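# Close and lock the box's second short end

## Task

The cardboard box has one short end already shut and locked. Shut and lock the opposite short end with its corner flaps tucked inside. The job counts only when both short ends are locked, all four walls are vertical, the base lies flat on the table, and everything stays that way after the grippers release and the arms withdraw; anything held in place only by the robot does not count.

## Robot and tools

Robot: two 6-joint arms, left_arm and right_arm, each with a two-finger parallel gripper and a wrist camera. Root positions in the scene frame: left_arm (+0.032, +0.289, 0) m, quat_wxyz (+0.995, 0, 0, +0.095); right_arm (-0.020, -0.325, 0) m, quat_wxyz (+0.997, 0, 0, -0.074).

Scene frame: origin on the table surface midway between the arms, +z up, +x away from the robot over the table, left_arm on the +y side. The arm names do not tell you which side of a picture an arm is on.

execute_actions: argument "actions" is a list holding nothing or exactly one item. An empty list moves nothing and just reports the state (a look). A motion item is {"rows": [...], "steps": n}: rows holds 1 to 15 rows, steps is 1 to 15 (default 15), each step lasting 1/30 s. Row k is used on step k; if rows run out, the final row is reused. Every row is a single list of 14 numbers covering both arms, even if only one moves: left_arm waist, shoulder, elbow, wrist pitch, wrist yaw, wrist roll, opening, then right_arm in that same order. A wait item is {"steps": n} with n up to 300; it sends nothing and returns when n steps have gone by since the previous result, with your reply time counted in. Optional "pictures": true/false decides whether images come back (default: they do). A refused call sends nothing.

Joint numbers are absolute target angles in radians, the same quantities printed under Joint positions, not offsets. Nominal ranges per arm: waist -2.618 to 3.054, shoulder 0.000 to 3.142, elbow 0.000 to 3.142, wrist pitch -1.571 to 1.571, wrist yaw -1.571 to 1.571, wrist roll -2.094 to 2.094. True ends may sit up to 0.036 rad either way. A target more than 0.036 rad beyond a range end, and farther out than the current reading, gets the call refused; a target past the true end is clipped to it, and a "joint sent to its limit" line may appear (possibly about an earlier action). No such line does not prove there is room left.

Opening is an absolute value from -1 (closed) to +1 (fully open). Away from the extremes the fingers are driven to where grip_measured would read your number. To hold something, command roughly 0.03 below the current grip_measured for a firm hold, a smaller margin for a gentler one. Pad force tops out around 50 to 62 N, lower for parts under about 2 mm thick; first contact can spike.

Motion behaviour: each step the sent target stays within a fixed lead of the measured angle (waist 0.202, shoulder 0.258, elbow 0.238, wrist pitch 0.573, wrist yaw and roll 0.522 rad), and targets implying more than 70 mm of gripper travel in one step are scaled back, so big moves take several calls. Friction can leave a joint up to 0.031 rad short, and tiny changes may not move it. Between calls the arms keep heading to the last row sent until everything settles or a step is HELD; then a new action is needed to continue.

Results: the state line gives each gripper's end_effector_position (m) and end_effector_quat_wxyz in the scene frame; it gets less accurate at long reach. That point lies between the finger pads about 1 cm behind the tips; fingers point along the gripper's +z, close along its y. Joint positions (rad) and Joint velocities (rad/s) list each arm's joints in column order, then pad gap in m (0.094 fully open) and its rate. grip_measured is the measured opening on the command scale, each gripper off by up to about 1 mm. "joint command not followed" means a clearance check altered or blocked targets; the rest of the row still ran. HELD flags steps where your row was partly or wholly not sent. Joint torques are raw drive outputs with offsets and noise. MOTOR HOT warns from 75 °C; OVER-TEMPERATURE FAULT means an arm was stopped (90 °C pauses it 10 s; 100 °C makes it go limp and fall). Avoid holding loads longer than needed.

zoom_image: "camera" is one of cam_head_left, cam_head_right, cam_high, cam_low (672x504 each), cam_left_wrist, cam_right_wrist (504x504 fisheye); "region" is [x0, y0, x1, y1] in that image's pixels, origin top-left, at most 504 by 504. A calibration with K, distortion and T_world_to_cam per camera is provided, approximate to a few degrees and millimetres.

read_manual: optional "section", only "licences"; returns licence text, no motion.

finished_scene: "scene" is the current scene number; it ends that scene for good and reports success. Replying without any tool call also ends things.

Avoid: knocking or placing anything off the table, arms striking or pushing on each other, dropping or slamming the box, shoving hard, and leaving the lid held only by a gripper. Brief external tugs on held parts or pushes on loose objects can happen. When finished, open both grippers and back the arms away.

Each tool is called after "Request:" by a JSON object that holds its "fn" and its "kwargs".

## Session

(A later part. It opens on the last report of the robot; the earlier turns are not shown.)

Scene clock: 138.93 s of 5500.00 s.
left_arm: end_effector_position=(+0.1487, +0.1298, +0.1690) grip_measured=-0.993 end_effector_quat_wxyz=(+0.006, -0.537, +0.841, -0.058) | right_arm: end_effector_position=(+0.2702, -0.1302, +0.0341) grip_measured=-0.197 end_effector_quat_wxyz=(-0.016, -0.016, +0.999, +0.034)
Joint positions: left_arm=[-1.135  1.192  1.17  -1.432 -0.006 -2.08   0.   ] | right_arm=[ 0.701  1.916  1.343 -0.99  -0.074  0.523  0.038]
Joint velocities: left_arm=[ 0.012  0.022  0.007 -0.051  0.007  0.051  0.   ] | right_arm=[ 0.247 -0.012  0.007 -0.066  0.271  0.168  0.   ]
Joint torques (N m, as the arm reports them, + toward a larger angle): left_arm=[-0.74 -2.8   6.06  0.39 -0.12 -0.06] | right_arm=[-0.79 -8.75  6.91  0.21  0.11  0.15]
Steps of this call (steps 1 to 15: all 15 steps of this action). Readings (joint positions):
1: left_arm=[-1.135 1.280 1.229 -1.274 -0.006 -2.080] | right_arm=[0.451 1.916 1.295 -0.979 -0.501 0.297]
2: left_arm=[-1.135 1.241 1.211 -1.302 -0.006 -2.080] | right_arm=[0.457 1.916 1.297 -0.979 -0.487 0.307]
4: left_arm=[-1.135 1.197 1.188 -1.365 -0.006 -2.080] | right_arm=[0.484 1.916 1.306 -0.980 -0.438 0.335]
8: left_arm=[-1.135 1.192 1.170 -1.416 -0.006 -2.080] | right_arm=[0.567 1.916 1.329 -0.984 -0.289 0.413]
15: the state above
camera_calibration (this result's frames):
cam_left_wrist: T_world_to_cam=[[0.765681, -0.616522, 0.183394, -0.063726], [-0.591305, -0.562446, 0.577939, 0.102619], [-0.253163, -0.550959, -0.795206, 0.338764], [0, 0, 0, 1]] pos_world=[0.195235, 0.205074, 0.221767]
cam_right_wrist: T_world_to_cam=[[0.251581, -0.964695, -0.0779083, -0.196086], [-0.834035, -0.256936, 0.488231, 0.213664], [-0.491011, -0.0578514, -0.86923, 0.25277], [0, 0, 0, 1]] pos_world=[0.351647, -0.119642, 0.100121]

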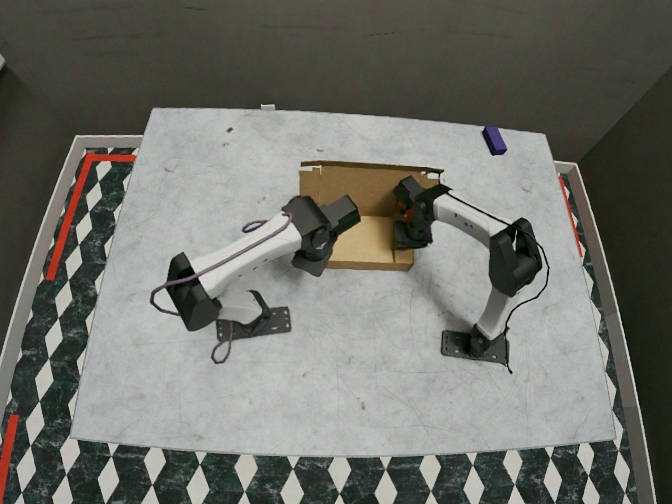

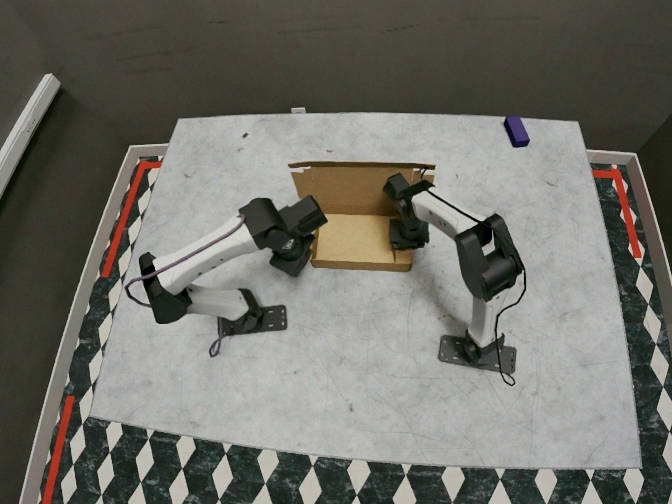

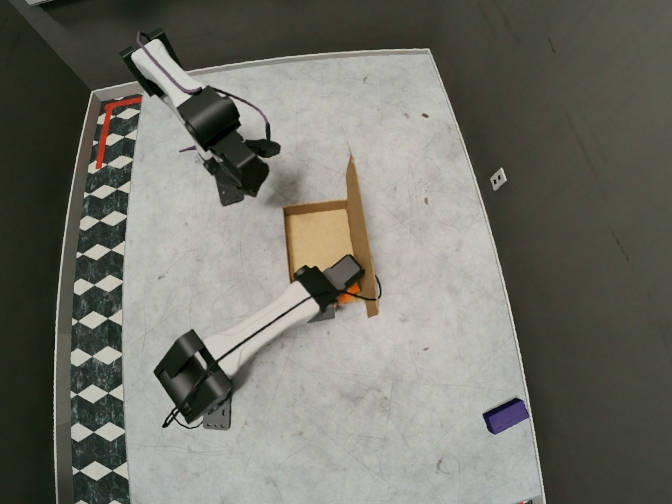

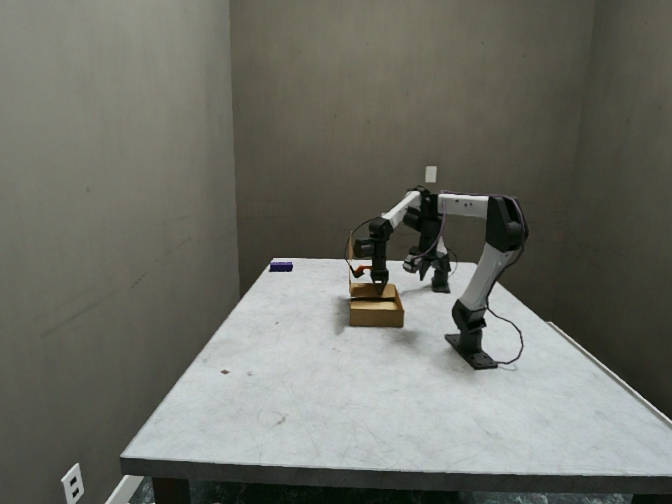

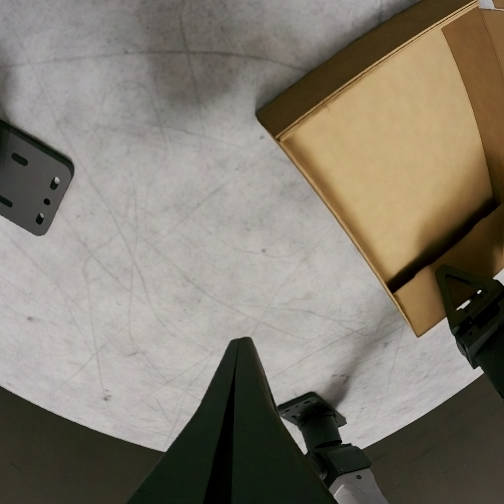

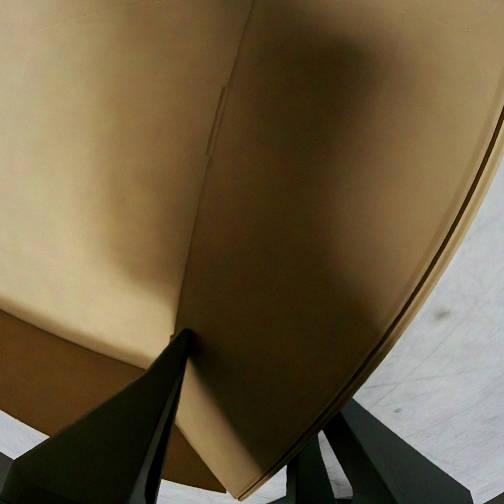

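Request:
{"fn": "execute_actions", "kwargs": {"actions": [{"rows":[[-1.143,1.2,1.15,-1.45,0,-2.08,-1,0.69,1.97,1.34,-0.96,0,0.55,-0.55]],"steps":10}], "pictures": false}}

Request:
{"fn": "execute_actions", "kwargs": {"actions": [{"rows":[[-1.143,1.2,1.15,-1.45,0,-2.08,-1,0.68,1.97,1.34,-0.96,0,0.55,-0.95]]}], "pictures": false}}

Request:
{"fn": "execute_actions", "kwargs": {"actions": [{"rows":[[-1.143,1.2,1.15,-1.45,0,-2.08,-1,0.68,1.95,1.34,-0.96,0,0.55,-0.45]]}]}}

Scene clock: 142.80 s of 5500.00 s.
left_arm: end_effector_position=(+0.1483, +0.1304, +0.1689) grip_measured=-0.993 end_effector_quat_wxyz=(+0.006, -0.537, +0.841, -0.056) | right_arm: end_effector_position=(+0.2729, -0.1355, +0.0261) grip_measured=-0.547 end_effector_quat_wxyz=(-0.013, -0.004, +1.000, +0.012)
Joint positions: left_arm=[-1.135  1.192  1.17  -1.435 -0.006 -2.08   0.   ] | right_arm=[ 0.704  1.939  1.343 -0.984 -0.035  0.549  0.021]
Joint velocities: left_arm=[-0.007 -0.007 -0.007 -0.037 -0.037 -0.051 -0.   ] | right_arm=[-0.022 -0.012 -0.007  0.037  0.022 -0.051  0.   ]
Joint torques (N m, as the arm reports them, + toward a larger angle): left_arm=[-0.78 -2.93  6.16  0.4  -0.15 -0.05] | right_arm=[-1.3  -6.83  5.29  0.53  0.28  0.1 ]
Steps of this call (steps 1 to 30: the robot went on to your last target; steps 31 to 90: nothing new was sent; then 0.53 s passed at rest; steps 91 to 100: all 10 steps of this action). Readings (joint positions):
91: left_arm=[-1.135 1.192 1.170 -1.435 -0.006 -2.080] | right_arm=[0.710 1.918 1.343 -0.991 -0.044 0.549]
92: left_arm=[-1.135 1.192 1.170 -1.435 -0.006 -2.080] | right_arm=[0.707 1.923 1.343 -0.990 -0.036 0.549]
94: left_arm=[-1.135 1.192 1.170 -1.435 -0.006 -2.080] | right_arm=[0.704 1.934 1.343 -0.987 -0.036 0.549]
98: left_arm=[-1.135 1.192 1.170 -1.435 -0.006 -2.080] | right_arm=[0.704 1.939 1.343 -0.984 -0.035 0.549]
100: the state above

Scene clock: 143.30 s of 5500.00 s.
left_arm: end_effector_position=(+0.1483, +0.1304, +0.1689) grip_measured=-0.993 end_effector_quat_wxyz=(+0.006, -0.537, +0.841, -0.056) | right_arm: end_effector_position=(+0.2755, -0.1391, +0.0253) grip_measured=-0.926 end_effector_quat_wxyz=(-0.011, +0.001, +1.000, +0.009)
Joint positions: left_arm=[-1.135  1.192  1.17  -1.435 -0.006 -2.08   0.   ] | right_arm=[ 0.695  1.941  1.343 -0.982 -0.027  0.549  0.003]
Joint velocities: left_arm=[-0.002  0.002 -0.002 -0.022 -0.066  0.051  0.   ] | right_arm=[-0.012  0.007 -0.002  0.095 -0.007  0.007  0.   ]
Joint torques (N m, as the arm reports them, + toward a larger angle): left_arm=[-0.81 -2.81  6.21  0.38 -0.14 -0.06] | right_arm=[-1.4  -7.03  5.39  0.52  0.21  0.1 ]
Steps of this call (steps 1 to 15: all 15 steps of this action). Readings (joint positions):
1: left_arm=[-1.135 1.192 1.170 -1.435 -0.006 -2.080] | right_arm=[0.703 1.939 1.343 -0.984 -0.030 0.549]
2: left_arm=[-1.135 1.192 1.170 -1.435 -0.006 -2.080] | right_arm=[0.700 1.941 1.343 -0.984 -0.026 0.549]
4: left_arm=[-1.135 1.192 1.170 -1.435 -0.006 -2.080] | right_arm=[0.695 1.941 1.343 -0.982 -0.027 0.549]
8: left_arm=[-1.135 1.192 1.170 -1.435 -0.006 -2.080] | right_arm=[0.695 1.941 1.343 -0.982 -0.027 0.549]
15: the state above

Scene clock: 143.80 s of 5500.00 s.
left_arm: end_effector_position=(+0.1483, +0.1304, +0.1689) grip_measured=-0.993 end_effector_quat_wxyz=(+0.006, -0.537, +0.841, -0.056) | right_arm: end_effector_position=(+0.2800, -0.1423, +0.0248) grip_measured=-0.452 end_effector_quat_wxyz=(-0.003, +0.003, +1.000, +0.003)
Joint positions: left_arm=[-1.135  1.192  1.17  -1.435 -0.006 -2.08   0.   ] | right_arm=[ 0.69   1.942  1.343 -0.973 -0.008  0.549  0.026]
Joint velocities: left_arm=[-0.012  0.002  0.007  0.007 -0.051  0.022 -0.   ] | right_arm=[ 0.002  0.002 -0.012 -0.007 -0.022 -0.022 -0.   ]
Joint torques (N m, as the arm reports them, + toward a larger angle): left_arm=[-0.73 -2.84  6.2   0.4  -0.16 -0.03] | right_arm=[-0.87 -8.67  5.41  0.4   0.06  0.11]
Steps of this call (steps 1 to 15: all 15 steps of this action). Readings (joint positions):
1: left_arm=[-1.135 1.192 1.170 -1.435 -0.006 -2.080] | right_arm=[0.695 1.941 1.343 -0.982 -0.024 0.549]
2: left_arm=[-1.135 1.192 1.170 -1.435 -0.006 -2.080] | right_arm=[0.694 1.942 1.343 -0.980 -0.021 0.549]
4: left_arm=[-1.135 1.192 1.170 -1.435 -0.006 -2.080] | right_arm=[0.691 1.942 1.343 -0.978 -0.016 0.549]
8: left_arm=[-1.135 1.192 1.170 -1.435 -0.006 -2.080] | right_arm=[0.690 1.942 1.343 -0.974 -0.010 0.549]
15: the state above
camera_calibration (this result's frames):
cam_left_wrist: T_world_to_cam=[[0.766007, -0.616971, 0.180499, -0.0625037], [-0.59027, -0.563874, 0.577605, 0.102839], [-0.254587, -0.548992, -0.796111, 0.339026], [0, 0, 0, 1]] pos_world=[0.194893, 0.205548, 0.221784]
cam_right_wrist: T_world_to_cam=[[0.216261, -0.976266, -0.0116295, -0.204328], [-0.854883, -0.195099, 0.480741, 0.238075], [-0.4716, -0.0940239, -0.876785, 0.238407], [0, 0, 0, 1]] pos_world=[0.360147, -0.130614, 0.092203]

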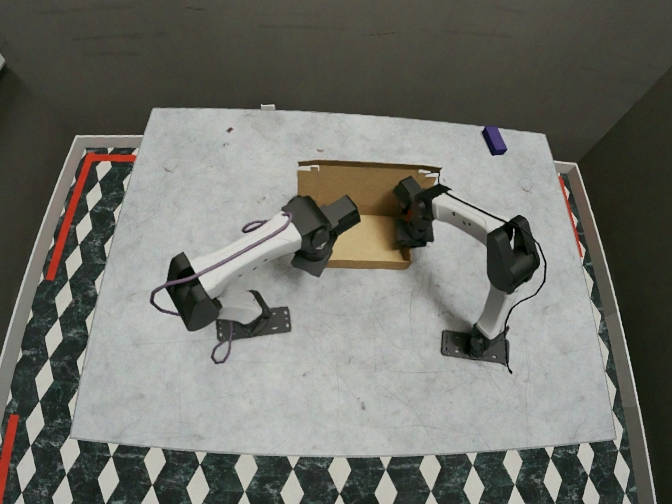

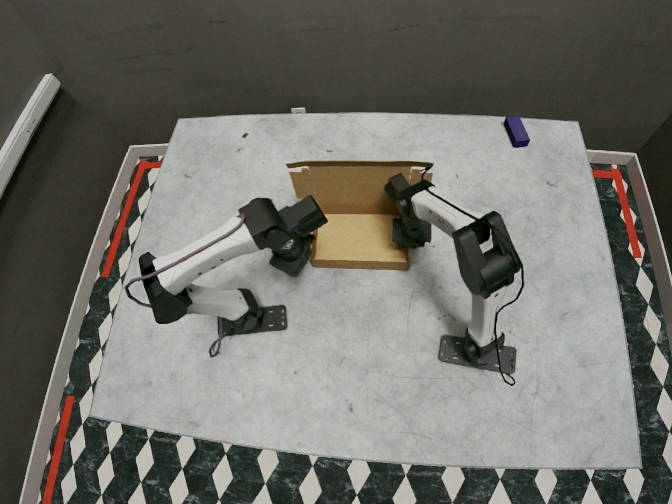

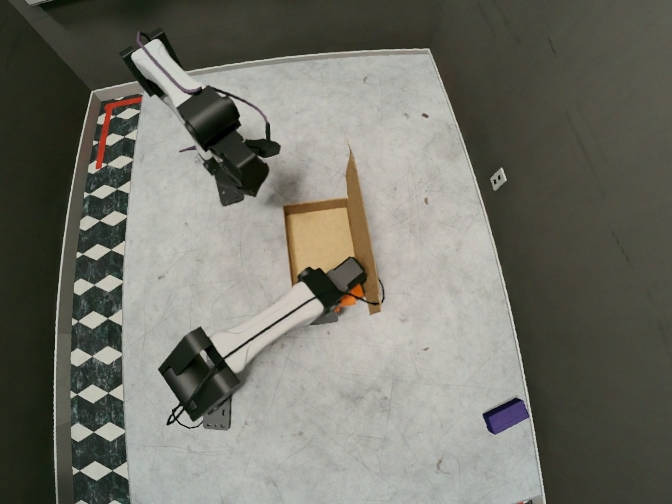

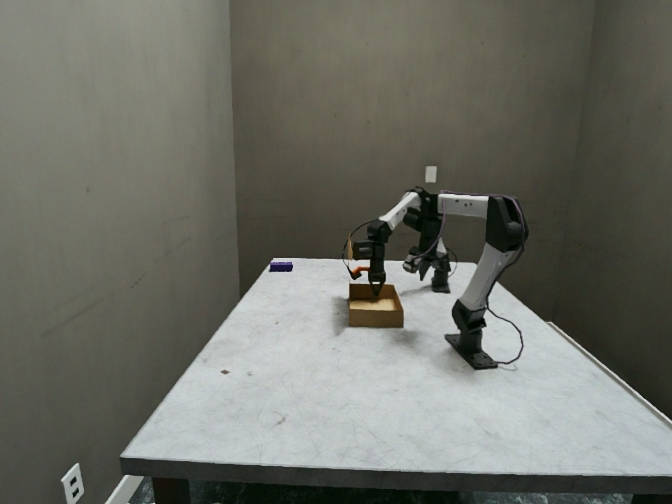

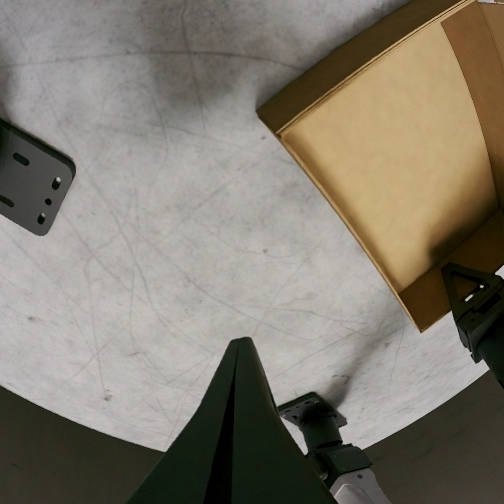

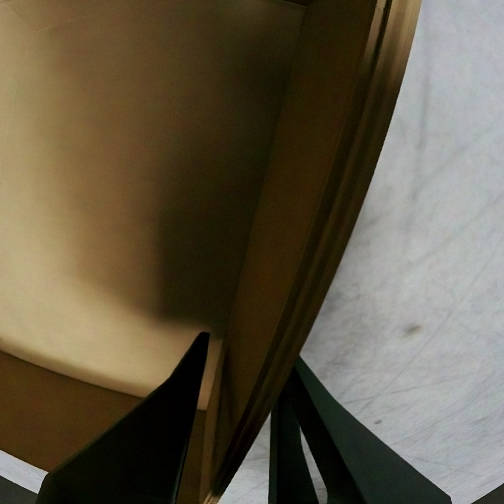

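The end stays closed. Withdrawing.

Request:
{"fn": "execute_actions", "kwargs": {"actions": [{"rows":[[-0.6,0.9,0.95,-1.45,0,-1,-1,0.7,1.74,1.34,-1.09,0,0.55,0]],"steps":12}], "pictures": false}}

Request:
{"fn": "execute_actions", "kwargs": {"actions": [{"rows":[[-0.6,0.9,0.95,-1.45,0,-1,-1,0.6,0.95,1.0,-1.4,0,0.55,0]]}]}}

Scene clock: 147.37 s of 5500.00 s.
left_arm: end_effector_position=(+0.1636, +0.2316, +0.1575) grip_measured=-0.993 end_effector_quat_wxyz=(+0.074, -0.350, +0.931, -0.068) | right_arm: end_effector_position=(+0.2671, -0.1503, +0.0911) grip_measured=-0.002 end_effector_quat_wxyz=(+0.043, +0.003, +0.999, +0.030)
Joint positions: left_arm=[-0.61   0.894  0.973 -1.449 -0.006 -1.137  0.   ] | right_arm=[ 0.69   1.729  1.335 -1.074 -0.007  0.549  0.047]
Joint velocities: left_arm=[ 0.007 -0.002  0.012  0.081 -0.007  0.901 -0.   ] | right_arm=[-0.012  0.012 -0.007 -0.081 -0.037 -0.022  0.   ]
Joint torques (N m, as the arm reports them, + toward a larger angle): left_arm=[ 0.66  0.07  5.87  0.74 -0.11 -0.01] | right_arm=[ 0.96 -6.92  6.38  0.44  0.05  0.11]
Steps of this call (steps 1 to 15: the robot went on to your last target; steps 16 to 90: nothing new was sent; then 0.17 s passed at rest; steps 91 to 102: all 12 steps of this action). Readings (joint positions):
91: left_arm=[-1.106 1.160 1.135 -1.407 0.006 -2.003] | right_arm=[0.690 1.926 1.340 -0.977 -0.007 0.549]
92: left_arm=[-1.034 1.091 1.066 -1.382 0.007 -1.901] | right_arm=[0.690 1.894 1.332 -0.998 -0.007 0.549]
94: left_arm=[-0.879 0.957 0.985 -1.422 0.001 -1.704] | right_arm=[0.690 1.808 1.330 -1.034 -0.007 0.549]
98: left_arm=[-0.634 0.894 0.974 -1.449 -0.006 -1.330] | right_arm=[0.690 1.723 1.335 -1.060 -0.007 0.549]
102: the state above

Scene clock: 147.87 s of 5500.00 s.
left_arm: end_effector_position=(+0.1636, +0.2317, +0.1575) grip_measured=-0.993 end_effector_quat_wxyz=(+0.078, -0.290, +0.952, -0.063) | right_arm: end_effector_position=(+0.1272, -0.2506, +0.1677) grip_measured=-0.002 end_effector_quat_wxyz=(+0.115, +0.043, +0.990, +0.066)
Joint positions: left_arm=[-0.609  0.894  0.973 -1.449 -0.006 -1.009  0.   ] | right_arm=[ 0.609  0.926  1.01  -1.388 -0.005  0.549  0.047]
Joint velocities: left_arm=[-0.022 -0.007 -0.007 -0.022  0.022  0.007 -0.001] | right_arm=[-0.007 -0.002  0.002 -0.125 -0.051 -0.022 -0.001]
Joint torques (N m, as the arm reports them, + toward a larger angle): left_arm=[ 0.88  0.04  6.01  0.76 -0.1   0.02] | right_arm=[-0.83  1.91  5.21  0.91  0.04  0.09]
Steps of this call (steps 1 to 15: all 15 steps of this action). Readings (joint positions):
1: left_arm=[-0.609 0.894 0.973 -1.449 -0.006 -1.110] | right_arm=[0.686 1.714 1.317 -1.074 -0.008 0.549]
2: left_arm=[-0.609 0.894 0.973 -1.449 -0.006 -1.089] | right_arm=[0.676 1.679 1.275 -1.091 -0.008 0.549]
4: left_arm=[-0.609 0.894 0.973 -1.449 -0.006 -1.058] | right_arm=[0.649 1.583 1.179 -1.154 -0.008 0.549]
8: left_arm=[-0.609 0.894 0.973 -1.449 -0.006 -1.026] | right_arm=[0.612 1.312 1.024 -1.288 -0.005 0.549]
15: the state above
camera_calibration (this result's frames):
cam_left_wrist: T_world_to_cam=[[0.311301, -0.928451, 0.202656, 0.133392], [-0.88135, -0.202316, 0.426955, 0.163208], [-0.355406, -0.311522, -0.881272, 0.364303], [0, 0, 0, 1]] pos_world=[0.231794, 0.270356, 0.224335]
cam_right_wrist: T_world_to_cam=[[0.149008, -0.984457, -0.0929557, -0.255194], [-0.95579, -0.16749, 0.241688, 0.0774386], [-0.253501, 0.0528326, -0.965891, 0.305391], [0, 0, 0, 1]] pos_world=[0.189458, -0.254391, 0.252536]

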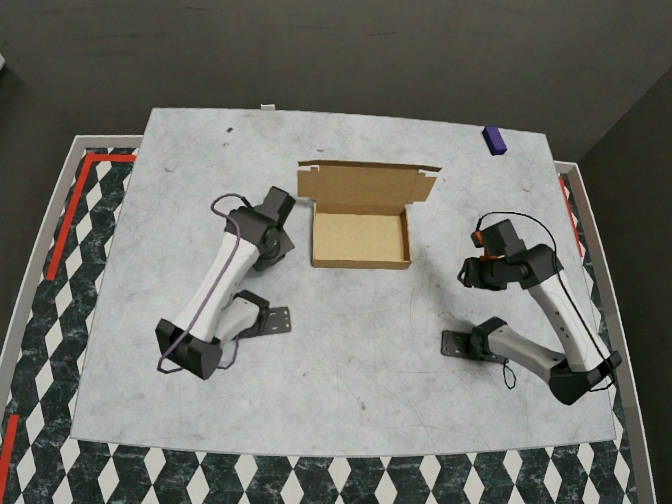

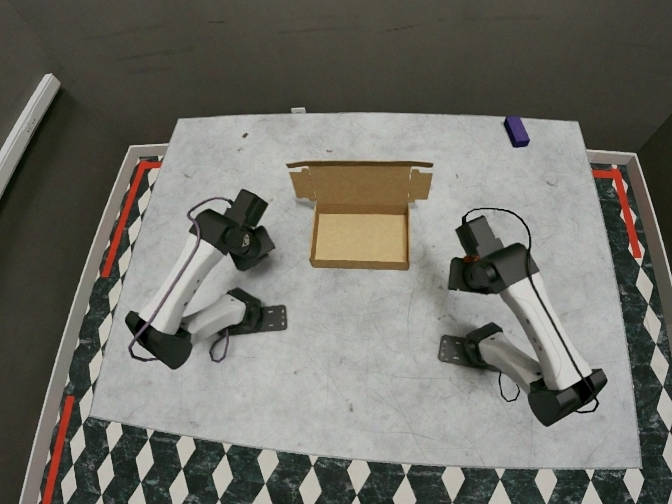

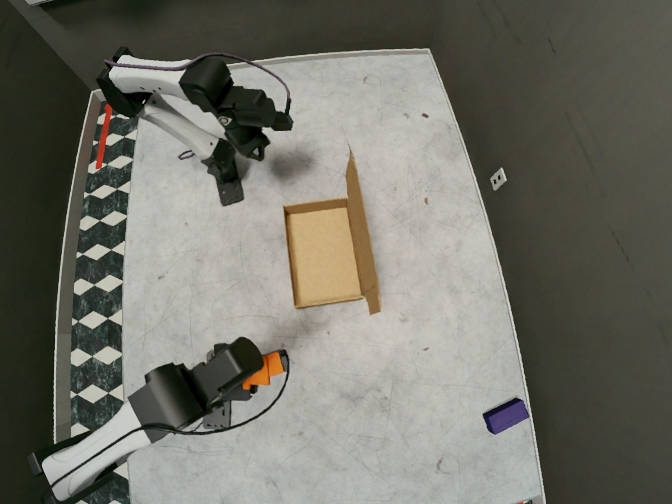

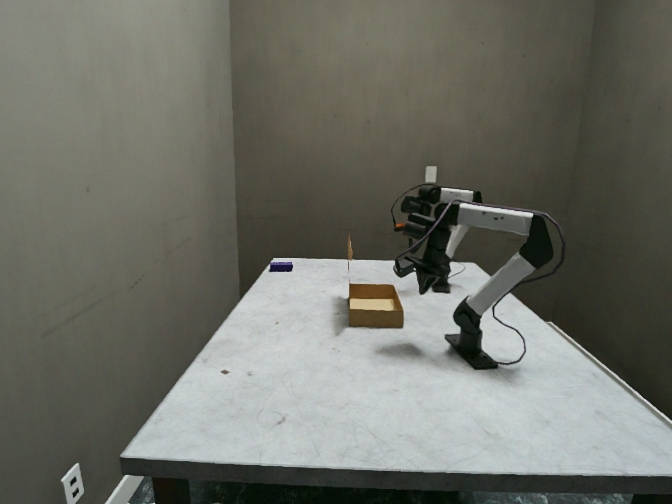

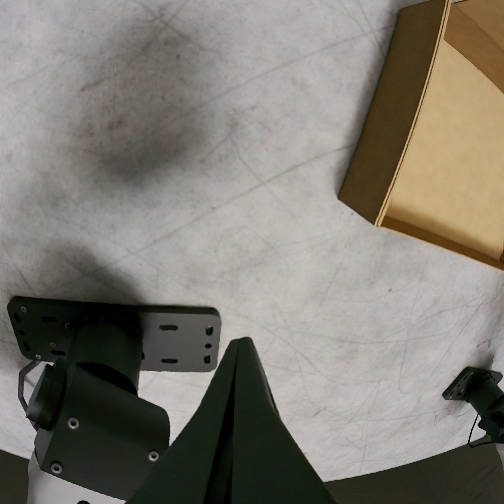

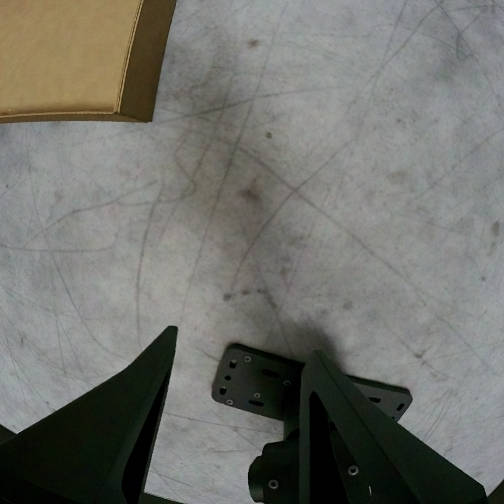

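Request:
{"fn": "finished_scene", "kwargs": {"scene": 1}}

The scene is finished: the task was done.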